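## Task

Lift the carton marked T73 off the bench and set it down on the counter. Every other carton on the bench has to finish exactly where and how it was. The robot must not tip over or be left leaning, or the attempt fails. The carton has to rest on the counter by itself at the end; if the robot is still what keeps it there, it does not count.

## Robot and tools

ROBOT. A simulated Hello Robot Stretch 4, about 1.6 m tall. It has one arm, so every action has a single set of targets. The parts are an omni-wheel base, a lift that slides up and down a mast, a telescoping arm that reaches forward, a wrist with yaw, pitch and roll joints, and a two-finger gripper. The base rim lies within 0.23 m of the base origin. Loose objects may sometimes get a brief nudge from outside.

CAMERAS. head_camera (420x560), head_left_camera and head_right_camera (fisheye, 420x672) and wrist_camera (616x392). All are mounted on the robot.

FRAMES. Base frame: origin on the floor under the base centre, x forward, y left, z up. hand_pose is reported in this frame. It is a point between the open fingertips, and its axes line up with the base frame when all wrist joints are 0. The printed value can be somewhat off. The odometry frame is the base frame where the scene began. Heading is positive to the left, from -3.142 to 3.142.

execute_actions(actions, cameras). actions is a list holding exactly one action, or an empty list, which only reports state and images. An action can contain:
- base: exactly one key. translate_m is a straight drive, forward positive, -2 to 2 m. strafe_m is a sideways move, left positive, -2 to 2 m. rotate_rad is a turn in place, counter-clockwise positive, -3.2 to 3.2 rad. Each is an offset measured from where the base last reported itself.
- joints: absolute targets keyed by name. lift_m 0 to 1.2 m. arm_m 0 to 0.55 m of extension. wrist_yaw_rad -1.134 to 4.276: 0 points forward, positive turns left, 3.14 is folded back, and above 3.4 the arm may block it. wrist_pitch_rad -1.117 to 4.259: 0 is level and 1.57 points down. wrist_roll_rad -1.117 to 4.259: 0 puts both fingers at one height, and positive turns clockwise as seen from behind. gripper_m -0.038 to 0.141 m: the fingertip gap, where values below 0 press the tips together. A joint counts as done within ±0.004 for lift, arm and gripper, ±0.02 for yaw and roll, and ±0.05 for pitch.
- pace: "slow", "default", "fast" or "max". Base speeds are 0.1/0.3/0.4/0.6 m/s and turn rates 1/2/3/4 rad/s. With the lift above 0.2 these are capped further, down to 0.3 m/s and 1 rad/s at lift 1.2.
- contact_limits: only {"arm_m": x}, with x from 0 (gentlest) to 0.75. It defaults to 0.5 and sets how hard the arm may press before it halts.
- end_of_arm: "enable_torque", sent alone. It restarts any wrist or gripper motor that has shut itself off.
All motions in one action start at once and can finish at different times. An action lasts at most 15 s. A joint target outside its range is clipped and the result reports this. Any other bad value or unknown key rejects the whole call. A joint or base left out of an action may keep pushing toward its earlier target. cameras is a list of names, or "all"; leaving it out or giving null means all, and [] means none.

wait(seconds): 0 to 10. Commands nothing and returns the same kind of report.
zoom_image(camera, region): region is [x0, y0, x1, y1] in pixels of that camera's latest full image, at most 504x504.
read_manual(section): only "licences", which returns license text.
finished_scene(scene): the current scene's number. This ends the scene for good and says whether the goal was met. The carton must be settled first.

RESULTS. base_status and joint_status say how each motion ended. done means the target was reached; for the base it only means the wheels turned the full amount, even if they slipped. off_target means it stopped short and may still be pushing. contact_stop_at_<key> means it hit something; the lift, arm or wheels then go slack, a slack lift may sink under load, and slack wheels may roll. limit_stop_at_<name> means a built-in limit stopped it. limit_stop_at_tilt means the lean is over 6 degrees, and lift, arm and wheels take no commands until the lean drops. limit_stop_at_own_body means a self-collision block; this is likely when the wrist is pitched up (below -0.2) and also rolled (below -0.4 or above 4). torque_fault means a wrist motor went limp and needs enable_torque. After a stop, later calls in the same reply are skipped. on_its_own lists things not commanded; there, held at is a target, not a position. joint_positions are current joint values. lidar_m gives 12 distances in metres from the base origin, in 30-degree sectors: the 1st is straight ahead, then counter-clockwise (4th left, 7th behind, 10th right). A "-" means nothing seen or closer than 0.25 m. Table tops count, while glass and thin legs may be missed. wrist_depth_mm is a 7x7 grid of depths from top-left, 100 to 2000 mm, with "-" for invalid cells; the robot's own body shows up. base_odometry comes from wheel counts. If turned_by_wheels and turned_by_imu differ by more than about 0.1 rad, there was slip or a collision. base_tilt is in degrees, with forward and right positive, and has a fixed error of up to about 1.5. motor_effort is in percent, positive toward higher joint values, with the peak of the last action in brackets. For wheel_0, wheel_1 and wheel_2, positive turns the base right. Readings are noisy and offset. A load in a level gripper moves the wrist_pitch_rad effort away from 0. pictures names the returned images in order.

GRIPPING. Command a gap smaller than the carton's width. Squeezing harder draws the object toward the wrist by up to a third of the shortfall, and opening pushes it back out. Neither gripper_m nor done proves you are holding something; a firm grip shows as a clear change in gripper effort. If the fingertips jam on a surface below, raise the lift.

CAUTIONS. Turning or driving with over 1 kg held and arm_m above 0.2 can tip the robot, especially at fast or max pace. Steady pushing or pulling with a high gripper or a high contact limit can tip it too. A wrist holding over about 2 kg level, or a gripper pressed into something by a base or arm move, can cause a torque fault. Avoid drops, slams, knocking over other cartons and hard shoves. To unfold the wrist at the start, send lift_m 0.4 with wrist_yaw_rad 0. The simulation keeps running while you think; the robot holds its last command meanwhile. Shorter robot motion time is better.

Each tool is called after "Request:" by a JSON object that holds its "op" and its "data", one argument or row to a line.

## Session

Request:
{"op": "execute_actions", "data": {
  "actions": []
}}

Scene clock: 0.00 s.
base_odometry: x=+0.000 y=+0.000 heading=+0.000 (m, m, rad; odometry frame)
turned_by_wheels: +0.000 (rad since the last result)
turned_by_imu: +0.000 (rad since the last result)
base_tilt: forward=-0.3 right=+0.4 (deg)
lidar_m: 0.74 0.77 1.07 2.64 0.98 0.69 0.66 0.69 1.75 1.64 1.86 1.40
base_status: not commanded
joint_positions: lift_m=+0.241 arm_m=-0.003 wrist_yaw_rad=+3.085 wrist_pitch_rad=-0.012 wrist_roll_rad=+0.001 gripper_m=+0.057
joint_status: not commanded
motor_effort: lift_m=+18 arm_m=+0 wrist_yaw_rad=+2 wrist_pitch_rad=-8 wrist_roll_rad=-3 gripper_m=-4 wheel_0=+0 wheel_1=+0 wheel_2=+0 (%)
hand_pose: x=-0.1147 y=+0.1035 z=+0.4231 quat_wxyz=(+0.028, +0.006, +0.001, +1.000) (m; base frame)
wrist_depth_mm: - 141 842 854 854 854 854 / - 127 1160 1366 1397 1336 - / - 130 190 - - - - / 140 142 - - - - - / 1060 1255 1336 - 1366 1618 - / 778 809 195 809 193 831 831 / 798 798 798 121 809 831 820
pictures: head_camera, head_left_camera, head_right_camera, wrist_camera
Images, in order (width x height): head_camera 420x560, head_left_camera 420x672, head_right_camera 420x672, wrist_camera 616x392.

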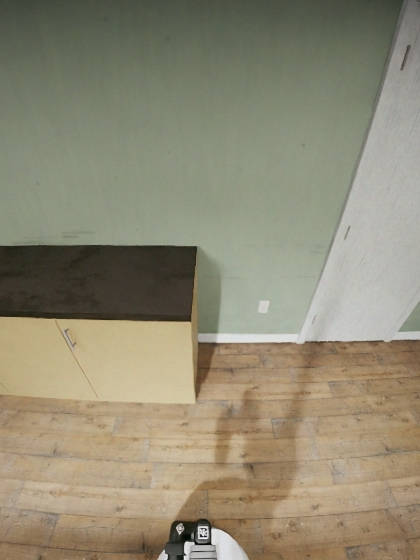

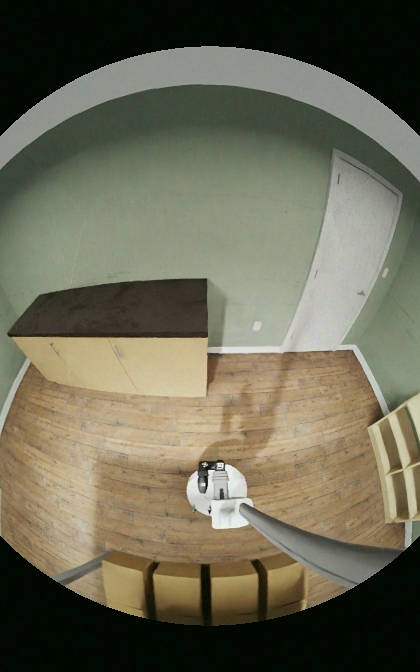

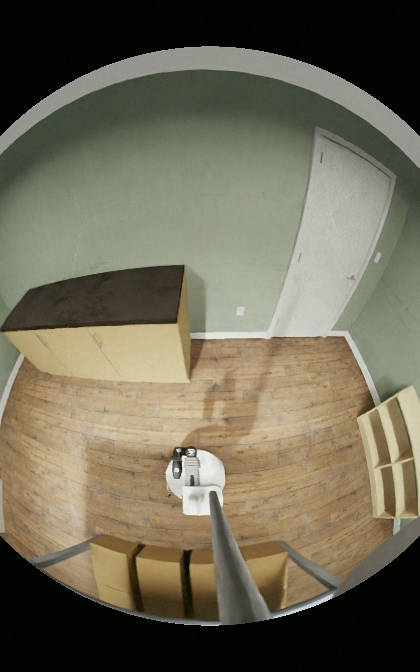

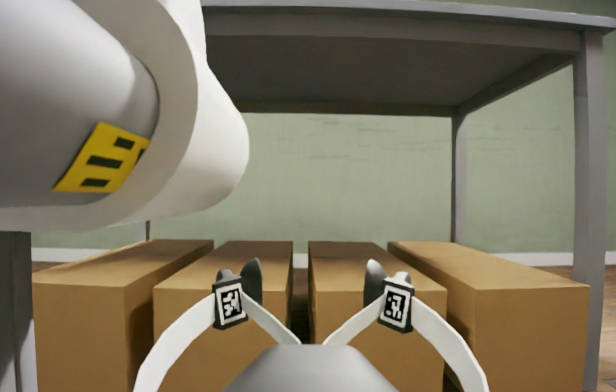

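Request:
{"op": "execute_actions", "data": {
  "actions": [
    {"base":{"rotate_rad":1.58}}
  ],
  "cameras": ["head_left_camera"]
}}

Request:
{"op": "execute_actions", "data": {
  "actions": [
    {"base":{"translate_m":-1.0},"joints":{"lift_m":0.85,"wrist_yaw_rad":0,"gripper_m":0.12}}
  ]
}}

Scene clock: 3.13 s.
base_odometry: x=+0.000 y=+0.000 heading=+1.580 (m, m, rad; odometry frame)
turned_by_wheels: +1.580 (rad since the last result)
turned_by_imu: +1.573 (rad since the last result)
base_tilt: forward=-0.4 right=+0.4 (deg)
lidar_m: 2.64 0.95 0.69 0.66 0.73 1.70 1.62 1.92 1.41 0.72 0.78 1.08
base_status: done
joint_positions: lift_m=+0.241 arm_m=-0.003 wrist_yaw_rad=+3.085 wrist_pitch_rad=-0.012 wrist_roll_rad=+0.001 gripper_m=+0.057
joint_status: not commanded
motor_effort: lift_m=+18(18) arm_m=+0(0) wrist_yaw_rad=+2(2) wrist_pitch_rad=-7(8) wrist_roll_rad=-2(1) gripper_m=-4(3) wheel_0=-1(6) wheel_1=+0(7) wheel_2=+0(2) (%)
hand_pose: x=-0.1147 y=+0.1035 z=+0.4231 quat_wxyz=(+0.028, +0.006, +0.001, +1.000) (m; base frame)
wrist_depth_mm: - 141 - - - - - / - 127 - - - - - / - 129 190 - - - - / 140 141 1808 - - - - / - - - - - - - / 1336 1499 195 1576 193 1537 1537 / 976 976 1118 121 1042 976 1098
pictures: head_left_camera
Images, in order (width x height): head_left_camera 420x672.

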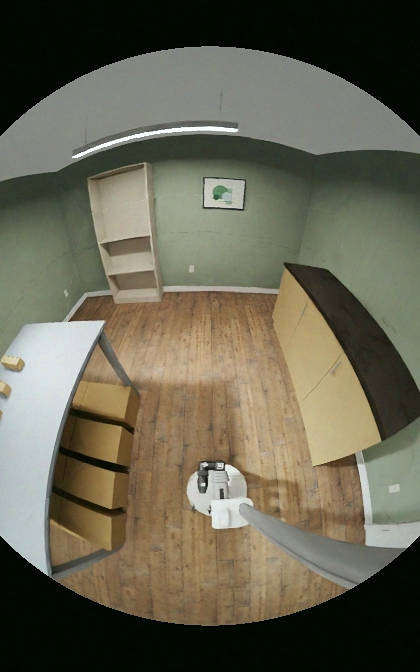

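Scene clock: 8.03 s.
base_odometry: x=+0.009 y=-1.000 heading=+1.580 (m, m, rad; odometry frame)
turned_by_wheels: +0.000 (rad since the last result)
turned_by_imu: -0.001 (rad since the last result)
base_tilt: forward=-0.4 right=+0.3 (deg)
lidar_m: 3.47 0.98 0.76 1.39 0.92 0.67 0.64 0.67 1.36 1.31 1.39 1.28
base_status: done
joint_positions: lift_m=+0.850 arm_m=-0.003 wrist_yaw_rad=+0.000 wrist_pitch_rad=-0.012 wrist_roll_rad=+0.001 gripper_m=+0.120
joint_status: all done
motor_effort: lift_m=+20(21) arm_m=+0(0) wrist_yaw_rad=+2(2) wrist_pitch_rad=-6(6) wrist_roll_rad=-3(3) gripper_m=-2(4) wheel_0=+0(3) wheel_1=+1(7) wheel_2=-2(7) (%)
hand_pose: x=+0.4569 y=-0.0874 z=+1.0316 quat_wxyz=(+1.000, +0.001, -0.006, +0.000) (m; base frame)
wrist_depth_mm: - - - - - - - / - - - - - - 1921 / - - - - - - 1921 / - - - - - - 1863 / 1182 - - - - 1499 1118 / - - 216 - - 1205 1042 / - - - 119 - 1366 1060
pictures: head_camera, head_left_camera, head_right_camera, wrist_camera
Images, in order (width x height): head_camera 420x560, head_left_camera 420x672, head_right_camera 420x672, wrist_camera 616x392.

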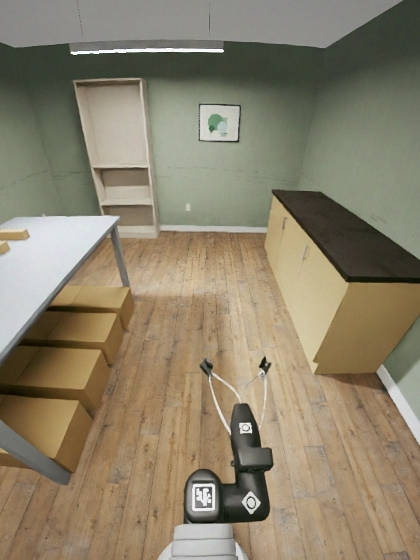

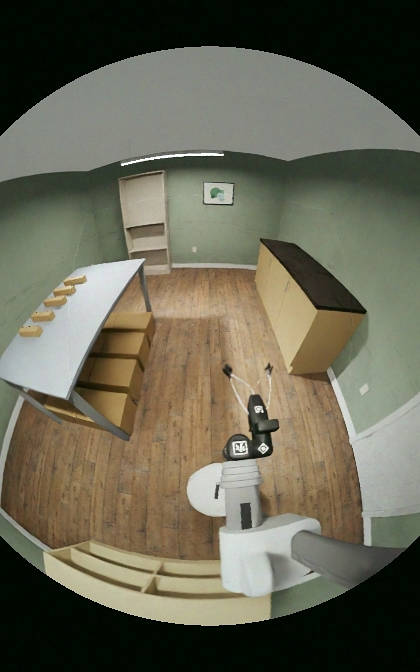

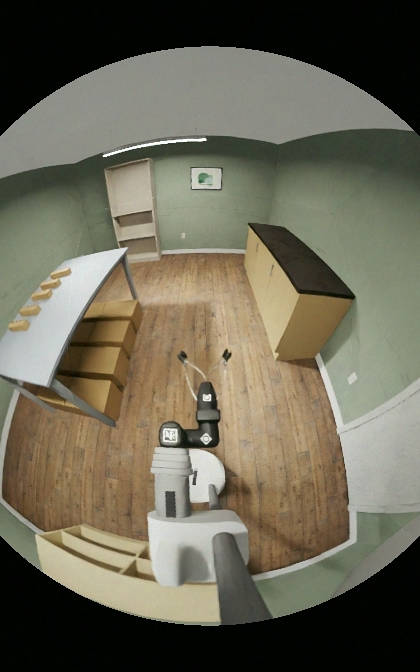

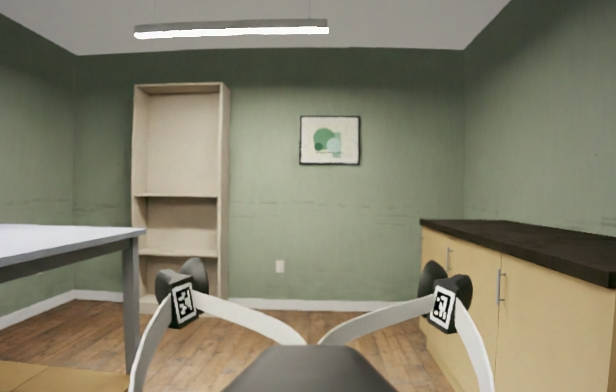

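Request:
{"op": "execute_actions", "data": {
  "actions": [
    {"base":{"strafe_m":1.9},"joints":{"lift_m":0.95,"wrist_yaw_rad":-0.7,"wrist_pitch_rad":0.15}}
  ]
}}

Scene clock: 16.80 s.
base_odometry: x=-1.891 y=-1.017 heading=+1.580 (m, m, rad; odometry frame)
turned_by_wheels: +0.000 (rad since the last result)
turned_by_imu: -0.007 (rad since the last result)
base_tilt: forward=-0.3 right=+0.3 (deg)
lidar_m: 1.11 0.67 0.50 0.47 0.51 0.72 0.97 1.06 1.07 3.22 0.54 0.44
base_status: done
joint_positions: lift_m=+0.950 arm_m=-0.003 wrist_yaw_rad=-0.700 wrist_pitch_rad=+0.152 wrist_roll_rad=+0.001 gripper_m=+0.120
joint_status: all done
motor_effort: lift_m=+20(17) arm_m=+0(0) wrist_yaw_rad=+1(7) wrist_pitch_rad=-7(7) wrist_roll_rad=+1(2) gripper_m=-2(0) wheel_0=+2(10) wheel_1=-2(8) wheel_2=-1(3) (%)
hand_pose: x=+0.3302 y=-0.2505 z=+1.0843 quat_wxyz=(+0.937, +0.027, +0.071, -0.342) (m; base frame)
wrist_depth_mm: - - - - - - - / - - - - - - - / - - - - - - - / - 1499 1182 1537 - - - / - 976 723 741 820 820 809 / - - 216 554 488 512 891 / 1863 1499 462 119 436 473 1808
pictures: head_camera, head_left_camera, head_right_camera, wrist_camera
Images, in order (width x height): head_camera 420x560, head_left_camera 420x672, head_right_camera 420x672, wrist_camera 616x392.

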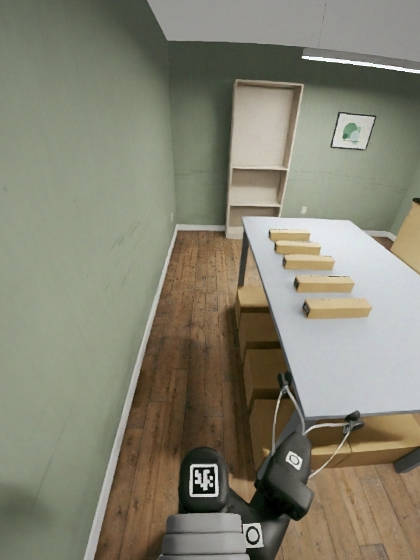

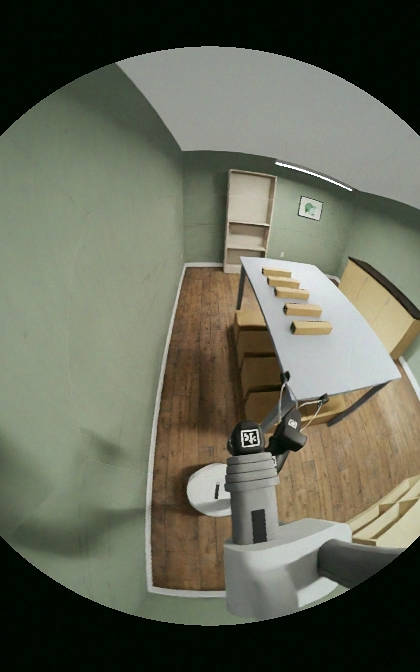

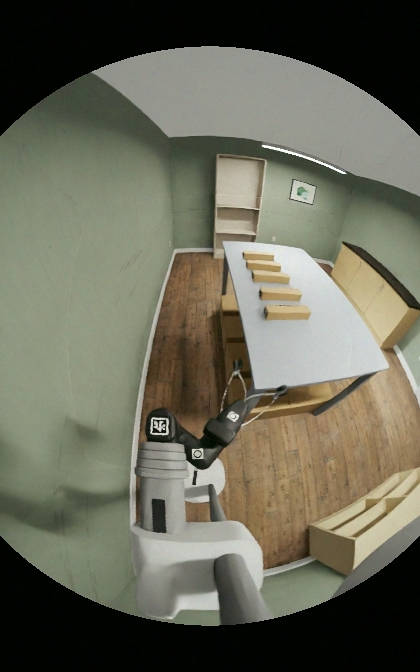

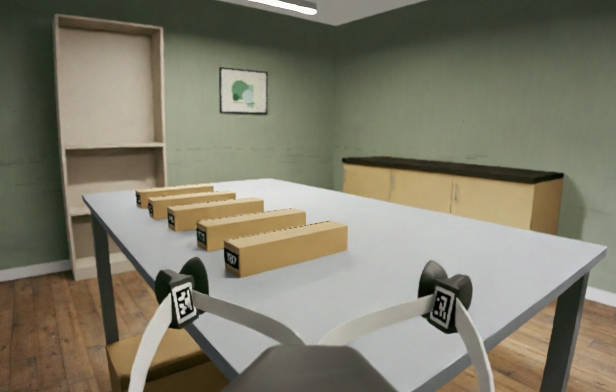

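Request:
{"op": "execute_actions", "data": {
  "actions": [
    {"base":{"strafe_m":0.14},"joints":{"arm_m":0.5,"wrist_yaw_rad":-0.8,"wrist_pitch_rad":0.2}}
  ]
}}

Request:
{"op": "zoom_image", "data": {
  "camera": "wrist_camera",
  "region": [112,120,616,320]
}}

Scene clock: 20.17 s.
base_odometry: x=-2.031 y=-1.018 heading=+1.580 (m, m, rad; odometry frame)
turned_by_wheels: +0.000 (rad since the last result)
turned_by_imu: -0.001 (rad since the last result)
base_tilt: forward=-0.4 right=+0.5 (deg)
lidar_m: 1.34 0.52 0.36 0.33 0.36 0.51 0.96 1.04 1.21 3.39 0.55 0.58
base_status: done
joint_positions: lift_m=+0.950 arm_m=+0.498 wrist_yaw_rad=-0.800 wrist_pitch_rad=+0.202 wrist_roll_rad=+0.001 gripper_m=+0.120
joint_status: all done
motor_effort: lift_m=+21(20) arm_m=+9(12) wrist_yaw_rad=+1(4) wrist_pitch_rad=-5(4) wrist_roll_rad=+1(2) gripper_m=+1(1) wheel_0=+0(8) wheel_1=+0(7) wheel_2=-1(3) (%)
hand_pose: x=+0.8035 y=-0.2636 z=+1.0701 quat_wxyz=(+0.916, +0.040, +0.093, -0.387) (m; base frame)
wrist_depth_mm: - - - - - - - / - - - - - - - / - - - - - - - / - - 1008 917 1138 1160 - / - - 732 676 585 634 539 / - 1983 216 521 442 418 427 / 1756 1708 1366 119 394 375 387
pictures: head_camera, head_left_camera, head_right_camera, wrist_camera
Images, in order (width x height): head_camera 420x560, head_left_camera 420x672, head_right_camera 420x672, wrist_camera 616x392.

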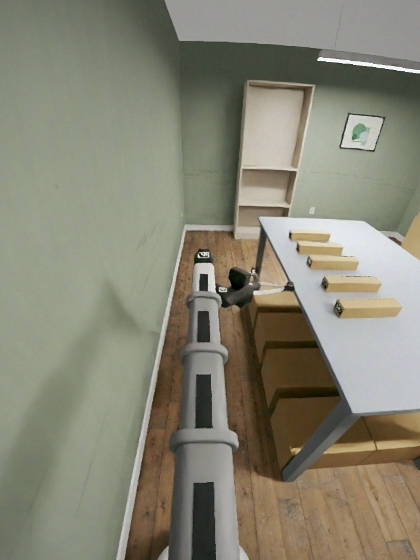

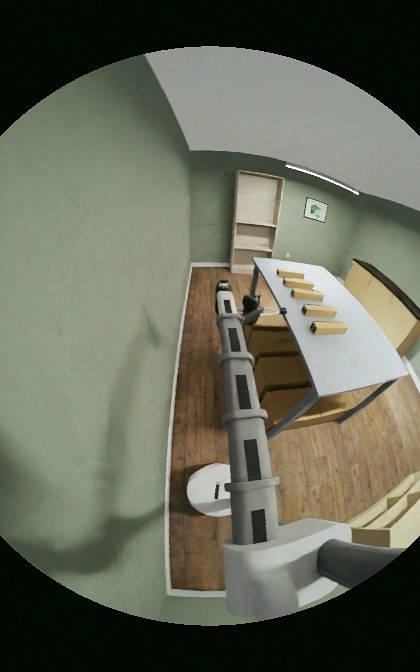

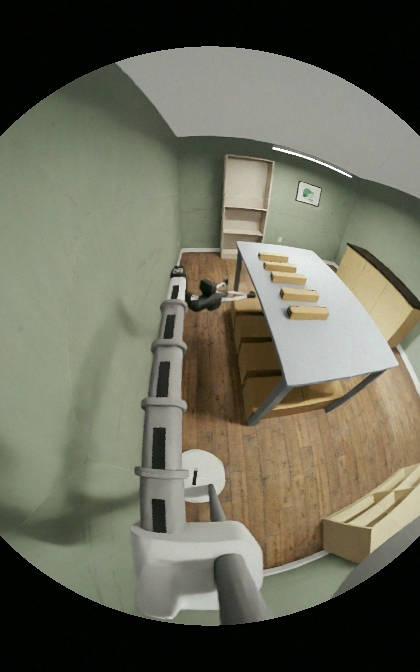

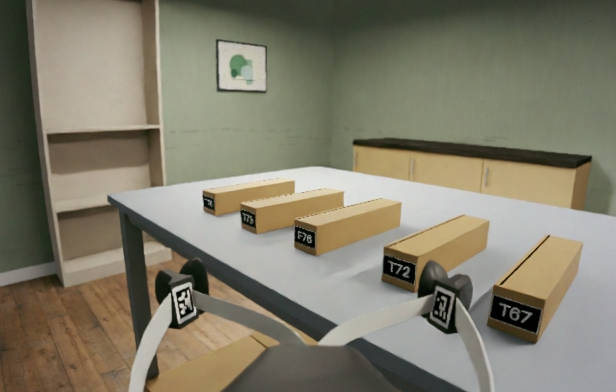

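Region (112, 120, 616, 320) of wrist_camera's 616x392 image, scaled by 1.000; it fills the top 200 rows of this view, and the rest is white.

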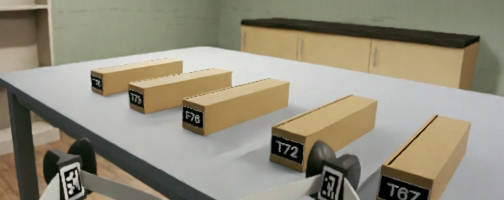

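Request:
{"op": "zoom_image", "data": {
  "camera": "wrist_camera",
  "region": [190,180,330,260]
}}

Region (190, 180, 330, 260) of wrist_camera's 616x392 image, scaled by 3.600; it fills the top 288 rows of this view, and the rest is white.

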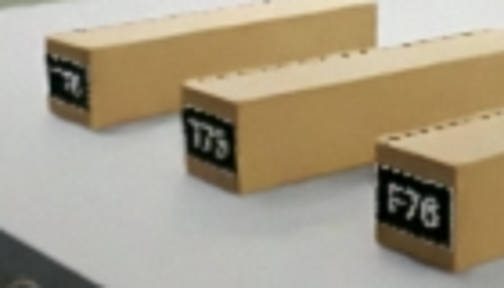

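Request:
{"op": "execute_actions", "data": {
  "actions": [
    {"base":{"translate_m":1.3},"joints":{"arm_m":0.0,"wrist_yaw_rad":0,"lift_m":1.1,"wrist_pitch_rad":0.6}}
  ],
  "cameras": []
}}

Request:
{"op": "execute_actions", "data": {
  "actions": [
    {"base":{"rotate_rad":-1.57}}
  ]
}}

Scene clock: 28.73 s.
base_odometry: x=-2.043 y=+0.282 heading=+1.579 (m, m, rad; odometry frame)
turned_by_wheels: +0.000 (rad since the last result)
turned_by_imu: -0.004 (rad since the last result)
base_tilt: forward=-0.4 right=+0.3 (deg)
lidar_m: 1.24 0.46 0.33 0.32 0.34 0.48 1.38 0.61 0.45 0.43 0.45 0.63
base_status: done
joint_positions: lift_m=+1.100 arm_m=+0.002 wrist_yaw_rad=+0.000 wrist_pitch_rad=+0.602 wrist_roll_rad=+0.001 gripper_m=+0.120
joint_status: all done
motor_effort: lift_m=+21(24) arm_m=-9(9) wrist_yaw_rad=+2(6) wrist_pitch_rad=-6(7) wrist_roll_rad=+0(2) gripper_m=+2(1) wheel_0=-1(6) wheel_1=+0(3) wheel_2=+0(4) (%)
hand_pose: x=+0.4104 y=-0.0874 z=+1.1146 quat_wxyz=(+0.955, +0.001, +0.296, +0.000) (m; base frame)
wrist_depth_mm: 569 798 1537 - - - 1921 / 574 820 1576 - - - - / 580 831 1537 - - - - / 585 842 1576 - - - - / 585 854 1576 1863 1808 1756 1808 / 585 750 216 1576 1430 1499 1499 / 580 778 1366 119 1366 1366 1308
pictures: none
No camera images: the call's "cameras" was empty. Leave "cameras" out to get every camera's image.

Scene clock: 31.23 s.
base_odometry: x=-2.043 y=+0.282 heading=+0.009 (m, m, rad; odometry frame)
turned_by_wheels: -1.570 (rad since the last result)
turned_by_imu: -1.565 (rad since the last result)
base_tilt: forward=-0.4 right=+0.5 (deg)
lidar_m: 0.41 0.43 0.62 1.22 0.45 0.34 0.31 0.34 0.51 1.47 0.60 0.44
base_status: done
joint_positions: lift_m=+1.100 arm_m=+0.002 wrist_yaw_rad=+0.000 wrist_pitch_rad=+0.602 wrist_roll_rad=+0.001 gripper_m=+0.120
joint_status: not commanded
motor_effort: lift_m=+20(21) arm_m=-9(9) wrist_yaw_rad=+2(2) wrist_pitch_rad=-5(5) wrist_roll_rad=-1(1) gripper_m=-2(0) wheel_0=+0(5) wheel_1=+0(5) wheel_2=-1(6) (%)
hand_pose: x=+0.4104 y=-0.0874 z=+1.1147 quat_wxyz=(+0.955, +0.001, +0.296, +0.000) (m; base frame)
wrist_depth_mm: - - - - - - - / - 1118 1118 1098 - - - / 820 798 798 809 809 809 809 / 640 591 621 615 591 591 615 / 521 477 477 530 466 508 459 / 442 436 216 452 424 433 442 / 392 387 402 119 399 387 392
pictures: head_camera, head_left_camera, head_right_camera, wrist_camera
Images, in order (width x height): head_camera 420x560, head_left_camera 420x672, head_right_camera 420x672, wrist_camera 616x392.

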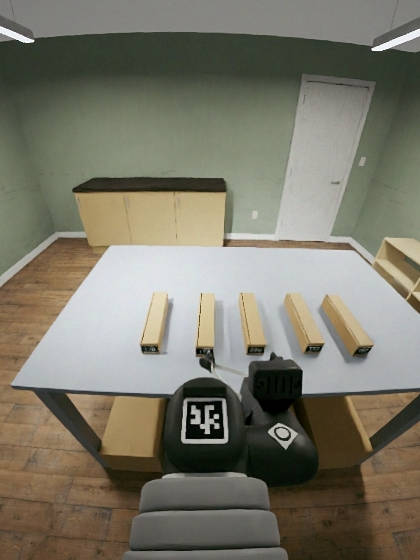

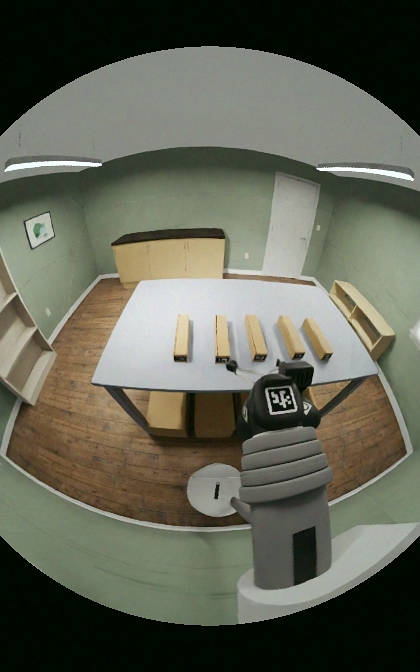

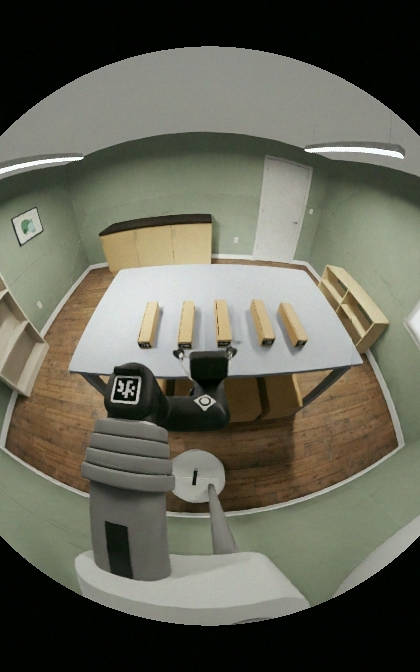

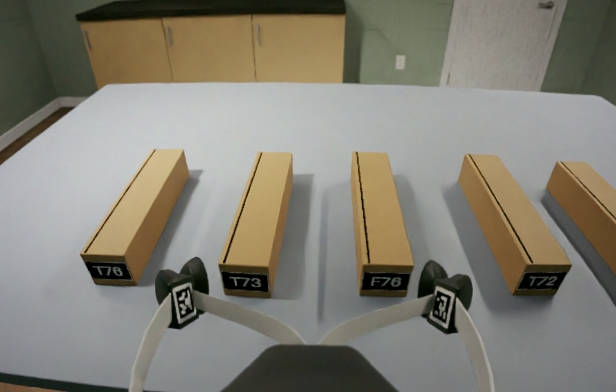

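Request:
{"op": "execute_actions", "data": {
  "actions": [
    {"base":{"strafe_m":0.08},"joints":{"lift_m":1.15,"wrist_pitch_rad":1.57,"gripper_m":0.105}}
  ],
  "cameras": []
}}

Request:
{"op": "execute_actions", "data": {
  "actions": [
    {"joints":{"arm_m":0.5}}
  ],
  "cameras": ["wrist_camera","head_right_camera"]
}}

Scene clock: 33.90 s.
base_odometry: x=-2.043 y=+0.362 heading=+0.009 (m, m, rad; odometry frame)
turned_by_wheels: +0.000 (rad since the last result)
turned_by_imu: -0.001 (rad since the last result)
base_tilt: forward=-0.2 right=+0.4 (deg)
lidar_m: 0.38 0.44 0.61 1.25 0.47 0.33 0.30 0.34 0.47 1.46 0.62 0.43
base_status: done
joint_positions: lift_m=+1.150 arm_m=+0.002 wrist_yaw_rad=+0.000 wrist_pitch_rad=+1.570 wrist_roll_rad=+0.001 gripper_m=+0.105
joint_status: all done
motor_effort: lift_m=+21(26) arm_m=-10(10) wrist_yaw_rad=+2(2) wrist_pitch_rad=+2(7) wrist_roll_rad=+1(2) gripper_m=-2(5) wheel_0=+1(10) wheel_1=+1(7) wheel_2=-1(1) (%)
hand_pose: x=+0.1729 y=-0.0874 z=+1.0395 quat_wxyz=(+0.708, +0.001, +0.707, -0.001) (m; base frame)
wrist_depth_mm: 1255 1229 1008 1008 991 976 976 / 1281 976 1008 976 991 991 976 / 1255 1281 1281 1281 1255 1229 1229 / 1281 1255 1255 1255 1281 1255 1229 / 1281 1281 1060 1060 1255 1281 1255 / 1308 1281 200 1060 203 1255 1255 / 1160 1138 1205 121 1281 1182 1255
pictures: none
No camera images: the call's "cameras" was empty. Leave "cameras" out to get every camera's image.

Scene clock: 36.43 s.
base_odometry: x=-2.043 y=+0.362 heading=+0.009 (m, m, rad; odometry frame)
turned_by_wheels: +0.000 (rad since the last result)
turned_by_imu: -0.001 (rad since the last result)
base_tilt: forward=-0.3 right=+0.3 (deg)
lidar_m: 0.41 0.43 0.61 1.25 0.46 0.32 0.29 0.32 0.51 1.47 0.61 0.43
base_status: not commanded
joint_positions: lift_m=+1.150 arm_m=+0.498 wrist_yaw_rad=+0.000 wrist_pitch_rad=+1.570 wrist_roll_rad=+0.001 gripper_m=+0.105
joint_status: all done
motor_effort: lift_m=+21(21) arm_m=+10(12) wrist_yaw_rad=+2(2) wrist_pitch_rad=+1(1) wrist_roll_rad=-2(2) gripper_m=-2(2) wheel_0=+1(1) wheel_1=+1(1) wheel_2=-1(1) (%)
hand_pose: x=+0.6695 y=-0.0874 z=+1.0395 quat_wxyz=(+0.707, +0.000, +0.707, +0.000) (m; base frame)
wrist_depth_mm: 349 345 345 345 343 342 338 / 347 304 347 287 343 330 285 / 351 309 347 289 345 303 285 / 353 307 349 290 347 298 289 / 355 306 349 293 349 293 315 / 353 296 198 293 204 291 289 / 357 301 353 122 349 290 345
pictures: head_right_camera, wrist_camera
Images, in order (width x height): head_right_camera 420x672, wrist_camera 616x392.

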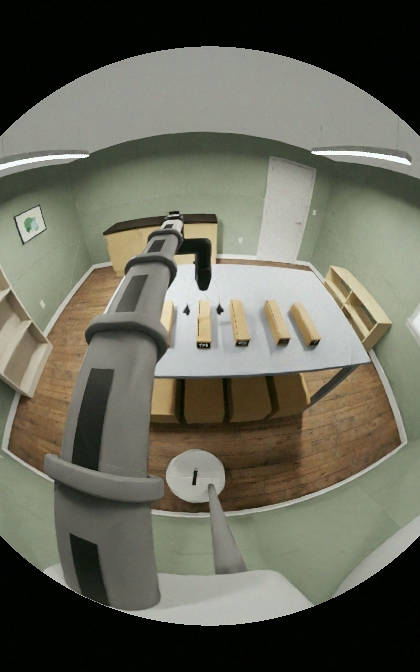

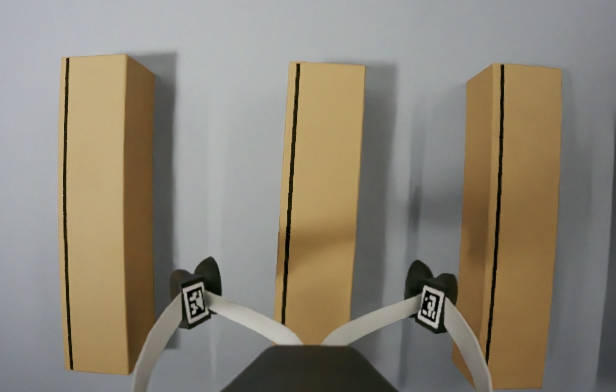

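Request:
{"op": "execute_actions", "data": {
  "actions": [
    {"base":{"strafe_m":-0.006},"joints":{"arm_m":0.545,"lift_m":1.1}}
  ],
  "cameras": ["wrist_camera"]
}}

Request:
{"op": "execute_actions", "data": {
  "actions": [
    {"joints":{"lift_m":1.06},"pace":"slow"}
  ],
  "cameras": ["wrist_camera"]
}}

Request:
{"op": "execute_actions", "data": {
  "actions": [
    {"joints":{"gripper_m":0.01}}
  ],
  "cameras": ["wrist_camera"]
}}

Request:
{"op": "execute_actions", "data": {
  "actions": [
    {"joints":{"lift_m":1.19}}
  ],
  "cameras": ["wrist_camera","head_right_camera"]
}}

Scene clock: 39.23 s.
base_odometry: x=-2.043 y=+0.356 heading=+0.009 (m, m, rad; odometry frame)
turned_by_wheels: +0.000 (rad since the last result)
turned_by_imu: -0.001 (rad since the last result)
base_tilt: forward=-0.2 right=+0.4 (deg)
lidar_m: 0.40 0.44 0.62 1.24 0.46 0.33 0.32 0.33 0.51 1.47 0.62 0.42
base_status: done
joint_positions: lift_m=+1.100 arm_m=+0.543 wrist_yaw_rad=+0.000 wrist_pitch_rad=+1.570 wrist_roll_rad=+0.001 gripper_m=+0.105
joint_status: all done
motor_effort: lift_m=+14(24) arm_m=+9(11) wrist_yaw_rad=+2(2) wrist_pitch_rad=+1(0) wrist_roll_rad=-1(0) gripper_m=-1(2) wheel_0=+0(9) wheel_1=+0(5) wheel_2=-1(1) (%)
hand_pose: x=+0.7144 y=-0.0874 z=+0.9900 quat_wxyz=(+0.707, +0.000, +0.707, +0.000) (m; base frame)
wrist_depth_mm: 298 298 297 296 296 293 293 / 298 298 298 296 294 293 293 / 244 298 300 239 296 291 237 / 244 300 300 242 297 289 238 / 245 303 301 241 297 282 239 / 246 298 199 241 203 241 239 / 247 291 303 122 303 245 241
pictures: wrist_camera
Images, in order (width x height): wrist_camera 616x392.

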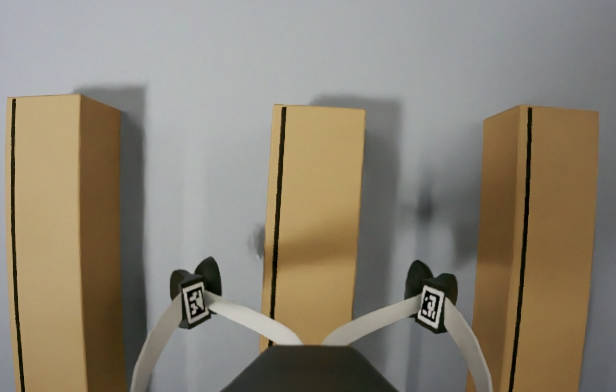

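Scene clock: 40.40 s.
base_odometry: x=-2.043 y=+0.356 heading=+0.009 (m, m, rad; odometry frame)
turned_by_wheels: +0.000 (rad since the last result)
turned_by_imu: +0.000 (rad since the last result)
base_tilt: forward=-0.4 right=+0.4 (deg)
lidar_m: 0.39 0.43 0.62 1.24 0.47 0.33 0.32 0.33 0.50 1.47 0.61 0.43
base_status: not commanded
joint_positions: lift_m=+1.060 arm_m=+0.543 wrist_yaw_rad=+0.000 wrist_pitch_rad=+1.570 wrist_roll_rad=+0.001 gripper_m=+0.105
joint_status: all done
motor_effort: lift_m=+14(12) arm_m=+10(9) wrist_yaw_rad=+2(2) wrist_pitch_rad=+1(2) wrist_roll_rad=-2(2) gripper_m=-2(2) wheel_0=+0(0) wheel_1=+0(0) wheel_2=-1(1) (%)
hand_pose: x=+0.7144 y=-0.0874 z=+0.9500 quat_wxyz=(+0.707, +0.000, +0.707, +0.000) (m; base frame)
wrist_depth_mm: 259 258 258 256 255 254 253 / 259 259 258 255 255 254 253 / 219 260 258 202 255 255 206 / 220 259 259 202 257 255 204 / 220 260 259 202 257 256 203 / 220 263 199 202 202 244 200 / 217 262 262 122 258 242 -
pictures: wrist_camera
Images, in order (width x height): wrist_camera 616x392.

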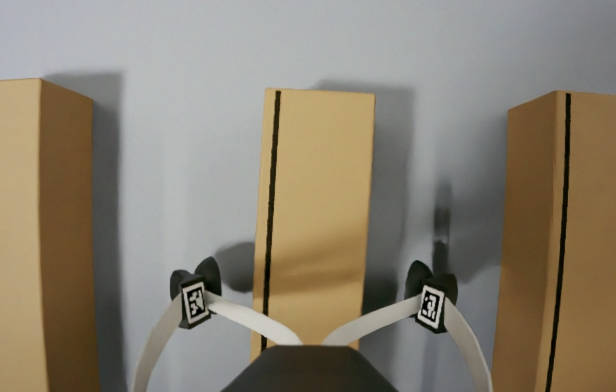

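Scene clock: 42.17 s.
base_odometry: x=-2.043 y=+0.356 heading=+0.009 (m, m, rad; odometry frame)
turned_by_wheels: +0.000 (rad since the last result)
turned_by_imu: -0.001 (rad since the last result)
base_tilt: forward=-0.4 right=+0.3 (deg)
lidar_m: 0.41 0.43 0.63 1.25 0.46 0.33 0.31 0.34 0.51 1.47 0.60 0.44
base_status: not commanded
joint_positions: lift_m=+1.060 arm_m=+0.543 wrist_yaw_rad=+0.000 wrist_pitch_rad=+1.570 wrist_roll_rad=+0.001 gripper_m=+0.011
joint_status: all done
motor_effort: lift_m=+15(14) arm_m=+9(10) wrist_yaw_rad=+1(1) wrist_pitch_rad=+0(2) wrist_roll_rad=-1(0) gripper_m=-29(32) wheel_0=-1(0) wheel_1=+0(1) wheel_2=-1(1) (%)
hand_pose: x=+0.7144 y=-0.0874 z=+0.9500 quat_wxyz=(+0.707, +0.000, +0.707, +0.000) (m; base frame)
wrist_depth_mm: 259 259 257 257 254 254 254 / 259 259 257 186 255 254 253 / 220 260 258 186 256 255 206 / 221 259 259 186 256 256 205 / 220 262 259 187 258 256 202 / 219 263 185 187 187 242 201 / 218 259 263 147 259 228 -
pictures: wrist_camera
Images, in order (width x height): wrist_camera 616x392.

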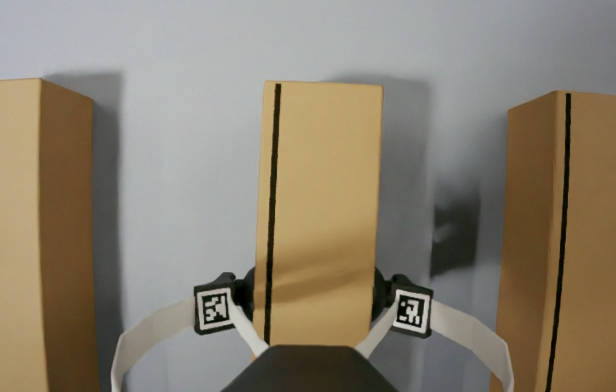

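Scene clock: 43.77 s.
base_odometry: x=-2.043 y=+0.356 heading=+0.009 (m, m, rad; odometry frame)
turned_by_wheels: +0.000 (rad since the last result)
turned_by_imu: +0.000 (rad since the last result)
base_tilt: forward=-0.3 right=+0.4 (deg)
lidar_m: 0.40 0.43 0.60 1.24 0.45 0.31 0.32 0.35 0.50 1.44 0.60 0.44
base_status: not commanded
joint_positions: lift_m=+1.190 arm_m=+0.543 wrist_yaw_rad=+0.000 wrist_pitch_rad=+1.570 wrist_roll_rad=+0.001 gripper_m=+0.011
joint_status: all done
motor_effort: lift_m=+21(21) arm_m=+9(10) wrist_yaw_rad=+1(2) wrist_pitch_rad=-1(0) wrist_roll_rad=+0(2) gripper_m=-29(27) wheel_0=+0(0) wheel_1=+0(0) wheel_2=-1(1) (%)
hand_pose: x=+0.7145 y=-0.0874 z=+1.0794 quat_wxyz=(+0.707, +0.000, +0.707, +0.000) (m; base frame)
wrist_depth_mm: 392 387 387 382 384 382 384 / 389 387 384 186 379 379 382 / 389 332 389 186 382 327 384 / 394 334 387 186 384 327 382 / 392 336 389 187 389 330 384 / 397 336 185 187 187 330 384 / 397 336 392 147 389 329 384
pictures: head_right_camera, wrist_camera
Images, in order (width x height): head_right_camera 420x672, wrist_camera 616x392.

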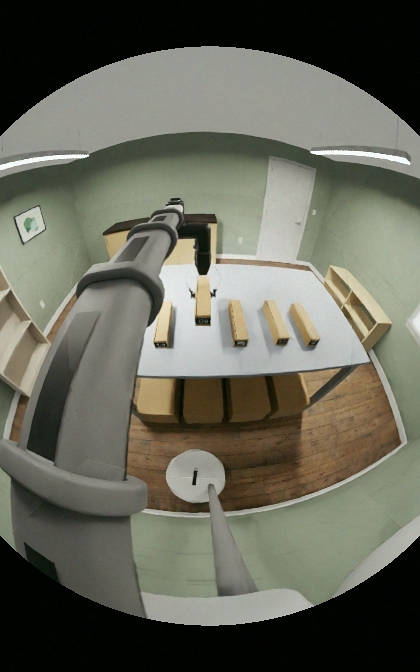

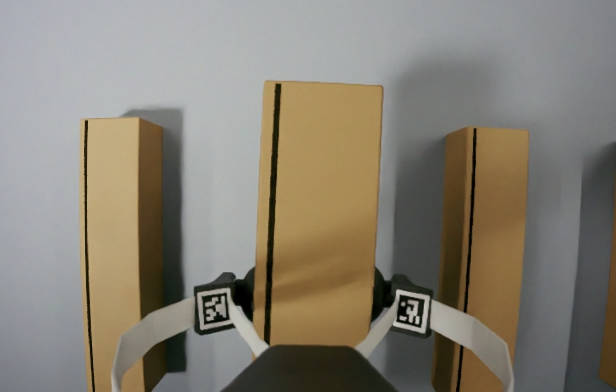

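Request:
{"op": "execute_actions", "data": {
  "actions": [
    {"base":{"strafe_m":0.84},"joints":{"arm_m":0.12}}
  ]
}}

Scene clock: 49.40 s.
base_odometry: x=-2.051 y=+1.196 heading=+0.009 (m, m, rad; odometry frame)
turned_by_wheels: +0.000 (rad since the last result)
turned_by_imu: -0.004 (rad since the last result)
base_tilt: forward=-0.4 right=+0.6 (deg)
lidar_m: 0.38 1.67 1.27 1.21 0.45 0.32 0.29 0.31 0.47 1.37 0.64 0.39
base_status: done
joint_positions: lift_m=+1.190 arm_m=+0.122 wrist_yaw_rad=+0.000 wrist_pitch_rad=+1.570 wrist_roll_rad=+0.001 gripper_m=+0.011
joint_status: all done
motor_effort: lift_m=+21(21) arm_m=-10(10) wrist_yaw_rad=+3(3) wrist_pitch_rad=+0(2) wrist_roll_rad=+0(2) gripper_m=-31(30) wheel_0=+1(8) wheel_1=-2(6) wheel_2=-1(1) (%)
hand_pose: x=+0.2927 y=-0.0874 z=+1.0794 quat_wxyz=(+0.707, +0.001, +0.707, -0.001) (m; base frame)
wrist_depth_mm: 1366 1308 1281 1308 1281 991 382 / 1308 1308 1308 185 1281 991 382 / 1308 1308 1308 185 1078 1008 1060 / 1308 1308 1281 186 1281 1281 1308 / 1336 1336 1308 187 1336 1281 1281 / 1336 1308 185 187 187 1281 1308 / 1281 1229 1308 146 1308 1336 1308
pictures: head_camera, head_left_camera, head_right_camera, wrist_camera
Images, in order (width x height): head_camera 420x560, head_left_camera 420x672, head_right_camera 420x672, wrist_camera 616x392.

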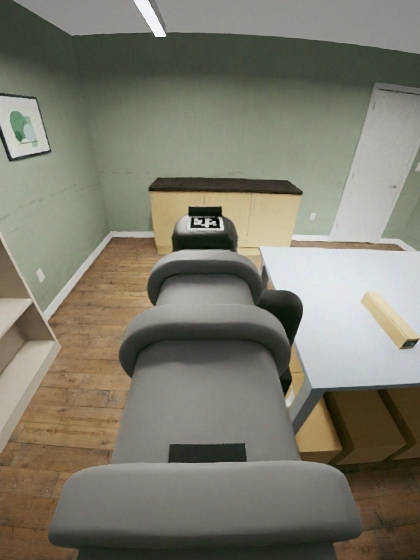

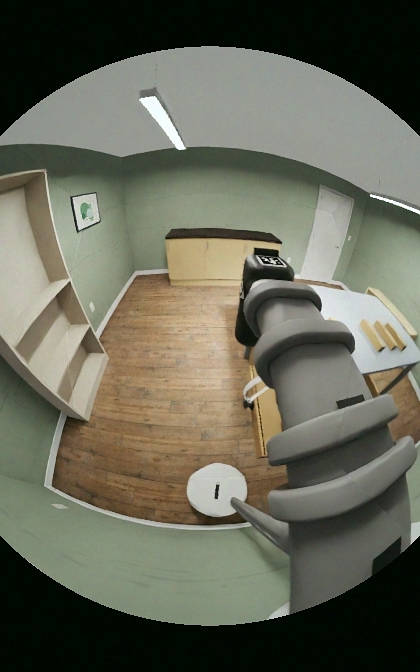

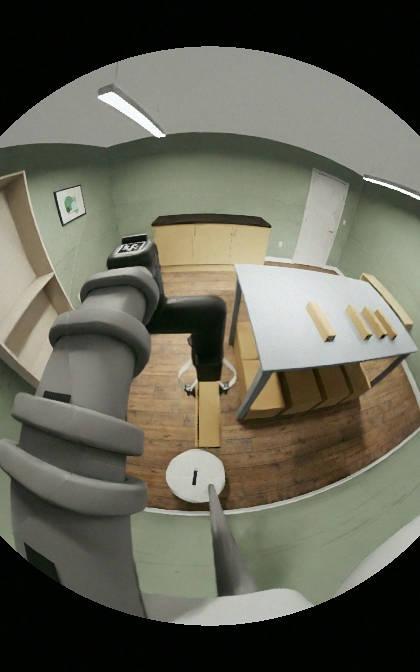

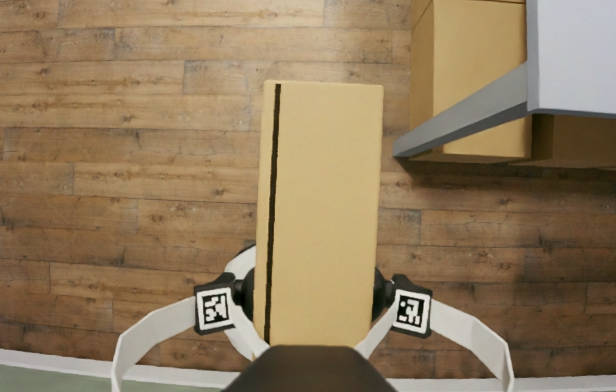

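Request:
{"op": "execute_actions", "data": {
  "actions": [
    {"base":{"strafe_m":0.18},"joints":{"wrist_roll_rad":1.57}}
  ],
  "cameras": []
}}

Request:
{"op": "execute_actions", "data": {
  "actions": [
    {"base":{"translate_m":2.0}}
  ],
  "cameras": ["head_camera"]
}}

Request:
{"op": "execute_actions", "data": {
  "actions": [
    {"base":{"translate_m":0.35},"joints":{"arm_m":0.48}}
  ]
}}

Scene clock: 52.40 s.
base_odometry: x=-2.053 y=+1.376 heading=+0.009 (m, m, rad; odometry frame)
turned_by_wheels: +0.000 (rad since the last result)
turned_by_imu: -0.001 (rad since the last result)
base_tilt: forward=-0.2 right=+0.3 (deg)
lidar_m: 0.25 1.44 1.11 1.18 0.42 0.32 0.30 0.32 0.44 1.36 0.68 0.28
base_status: done
joint_positions: lift_m=+1.190 arm_m=+0.122 wrist_yaw_rad=+0.000 wrist_pitch_rad=+1.570 wrist_roll_rad=+1.570 gripper_m=+0.011
joint_status: all done
motor_effort: lift_m=+21(21) arm_m=-9(9) wrist_yaw_rad=+3(2) wrist_pitch_rad=-1(2) wrist_roll_rad=+0(4) gripper_m=-29(27) wheel_0=+1(8) wheel_1=-2(8) wheel_2=+0(1) (%)
hand_pose: x=+0.2927 y=-0.0874 z=+1.0794 quat_wxyz=(+0.500, +0.500, +0.500, -0.500) (m; base frame)
wrist_depth_mm: 1025 1042 1008 1281 1336 1281 931 / 1281 1308 1281 186 1336 1281 917 / 1281 1308 1281 186 1255 1336 904 / 1308 1281 1308 186 1078 1138 854 / 1281 1308 1308 187 1098 1098 866 / 1308 1308 185 188 187 1098 891 / 1281 1281 1308 146 1336 1060 891
pictures: none
No camera images: the call's "cameras" was empty. Leave "cameras" out to get every camera's image.

Scene clock: 60.53 s.
base_odometry: x=-0.053 y=+1.394 heading=+0.009 (m, m, rad; odometry frame)
turned_by_wheels: +0.000 (rad since the last result)
turned_by_imu: -0.005 (rad since the last result)
base_tilt: forward=-0.4 right=+0.3 (deg)
lidar_m: 0.25 0.82 1.30 1.26 1.21 1.45 2.29 0.85 0.91 3.05 1.17 0.28
base_status: done
joint_positions: lift_m=+1.190 arm_m=+0.122 wrist_yaw_rad=+0.000 wrist_pitch_rad=+1.570 wrist_roll_rad=+1.570 gripper_m=+0.011
joint_status: not commanded
motor_effort: lift_m=+21(21) arm_m=-9(9) wrist_yaw_rad=+2(3) wrist_pitch_rad=+0(1) wrist_roll_rad=-2(0) gripper_m=-29(29) wheel_0=-1(5) wheel_1=+0(6) wheel_2=+2(4) (%)
hand_pose: x=+0.2927 y=-0.0874 z=+1.0795 quat_wxyz=(+0.500, +0.500, +0.500, -0.500) (m; base frame)
wrist_depth_mm: 741 1078 1281 1281 1308 1308 1308 / 750 1098 1281 185 1281 1308 1308 / 759 1138 1308 186 1281 1281 1308 / 768 1138 1255 186 1098 1308 1336 / 778 1255 1308 188 1118 1308 1308 / 768 1008 185 188 186 1308 1308 / 768 946 1308 147 1308 1308 1308
pictures: head_camera
Images, in order (width x height): head_camera 420x560.

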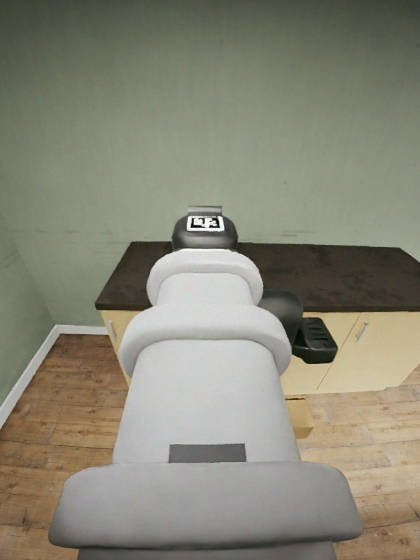

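Scene clock: 63.20 s.
base_odometry: x=+0.297 y=+1.398 heading=+0.009 (m, m, rad; odometry frame)
turned_by_wheels: +0.000 (rad since the last result)
turned_by_imu: -0.001 (rad since the last result)
base_tilt: forward=-0.3 right=+0.4 (deg)
lidar_m: 0.44 0.46 1.33 1.24 1.31 1.44 2.64 1.13 1.43 3.05 0.65 0.46
base_status: done
joint_positions: lift_m=+1.190 arm_m=+0.478 wrist_yaw_rad=+0.000 wrist_pitch_rad=+1.570 wrist_roll_rad=+1.570 gripper_m=+0.011
joint_status: all done
motor_effort: lift_m=+21(21) arm_m=+10(9) wrist_yaw_rad=+2(2) wrist_pitch_rad=+0(0) wrist_roll_rad=+1(2) gripper_m=-30(29) wheel_0=+0(5) wheel_1=-1(6) wheel_2=+1(9) (%)
hand_pose: x=+0.6496 y=-0.0874 z=+1.0795 quat_wxyz=(+0.501, +0.500, +0.500, -0.499) (m; base frame)
wrist_depth_mm: 392 389 392 392 392 1281 1308 / 394 389 394 186 394 1281 1281 / 394 392 392 186 392 1336 1308 / 392 397 392 186 394 1098 1308 / 394 389 392 187 392 1098 1098 / 389 394 185 187 187 1098 1308 / 392 392 389 147 392 394 1308
pictures: head_camera, head_left_camera, head_right_camera, wrist_camera
Images, in order (width x height): head_camera 420x560, head_left_camera 420x672, head_right_camera 420x672, wrist_camera 616x392.

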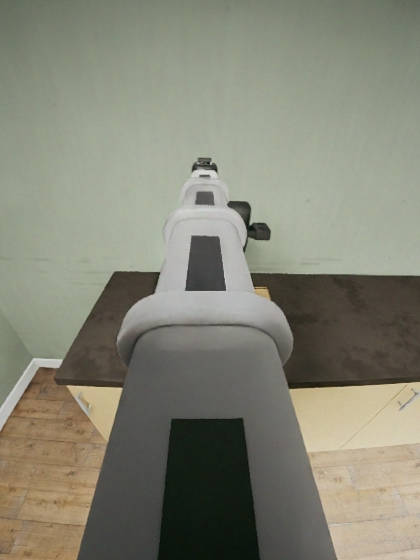

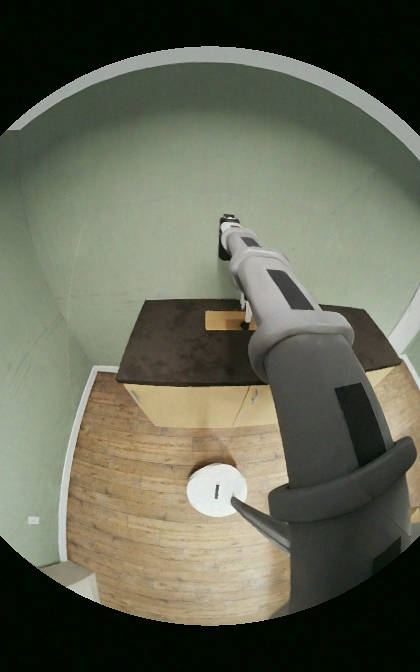

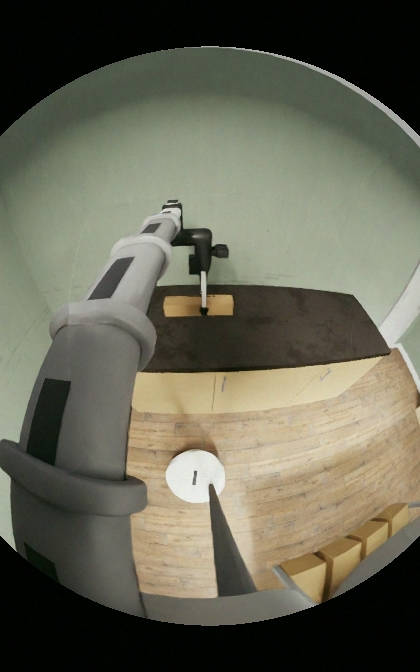

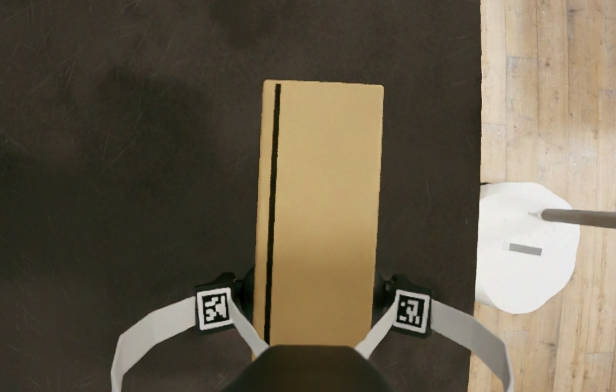

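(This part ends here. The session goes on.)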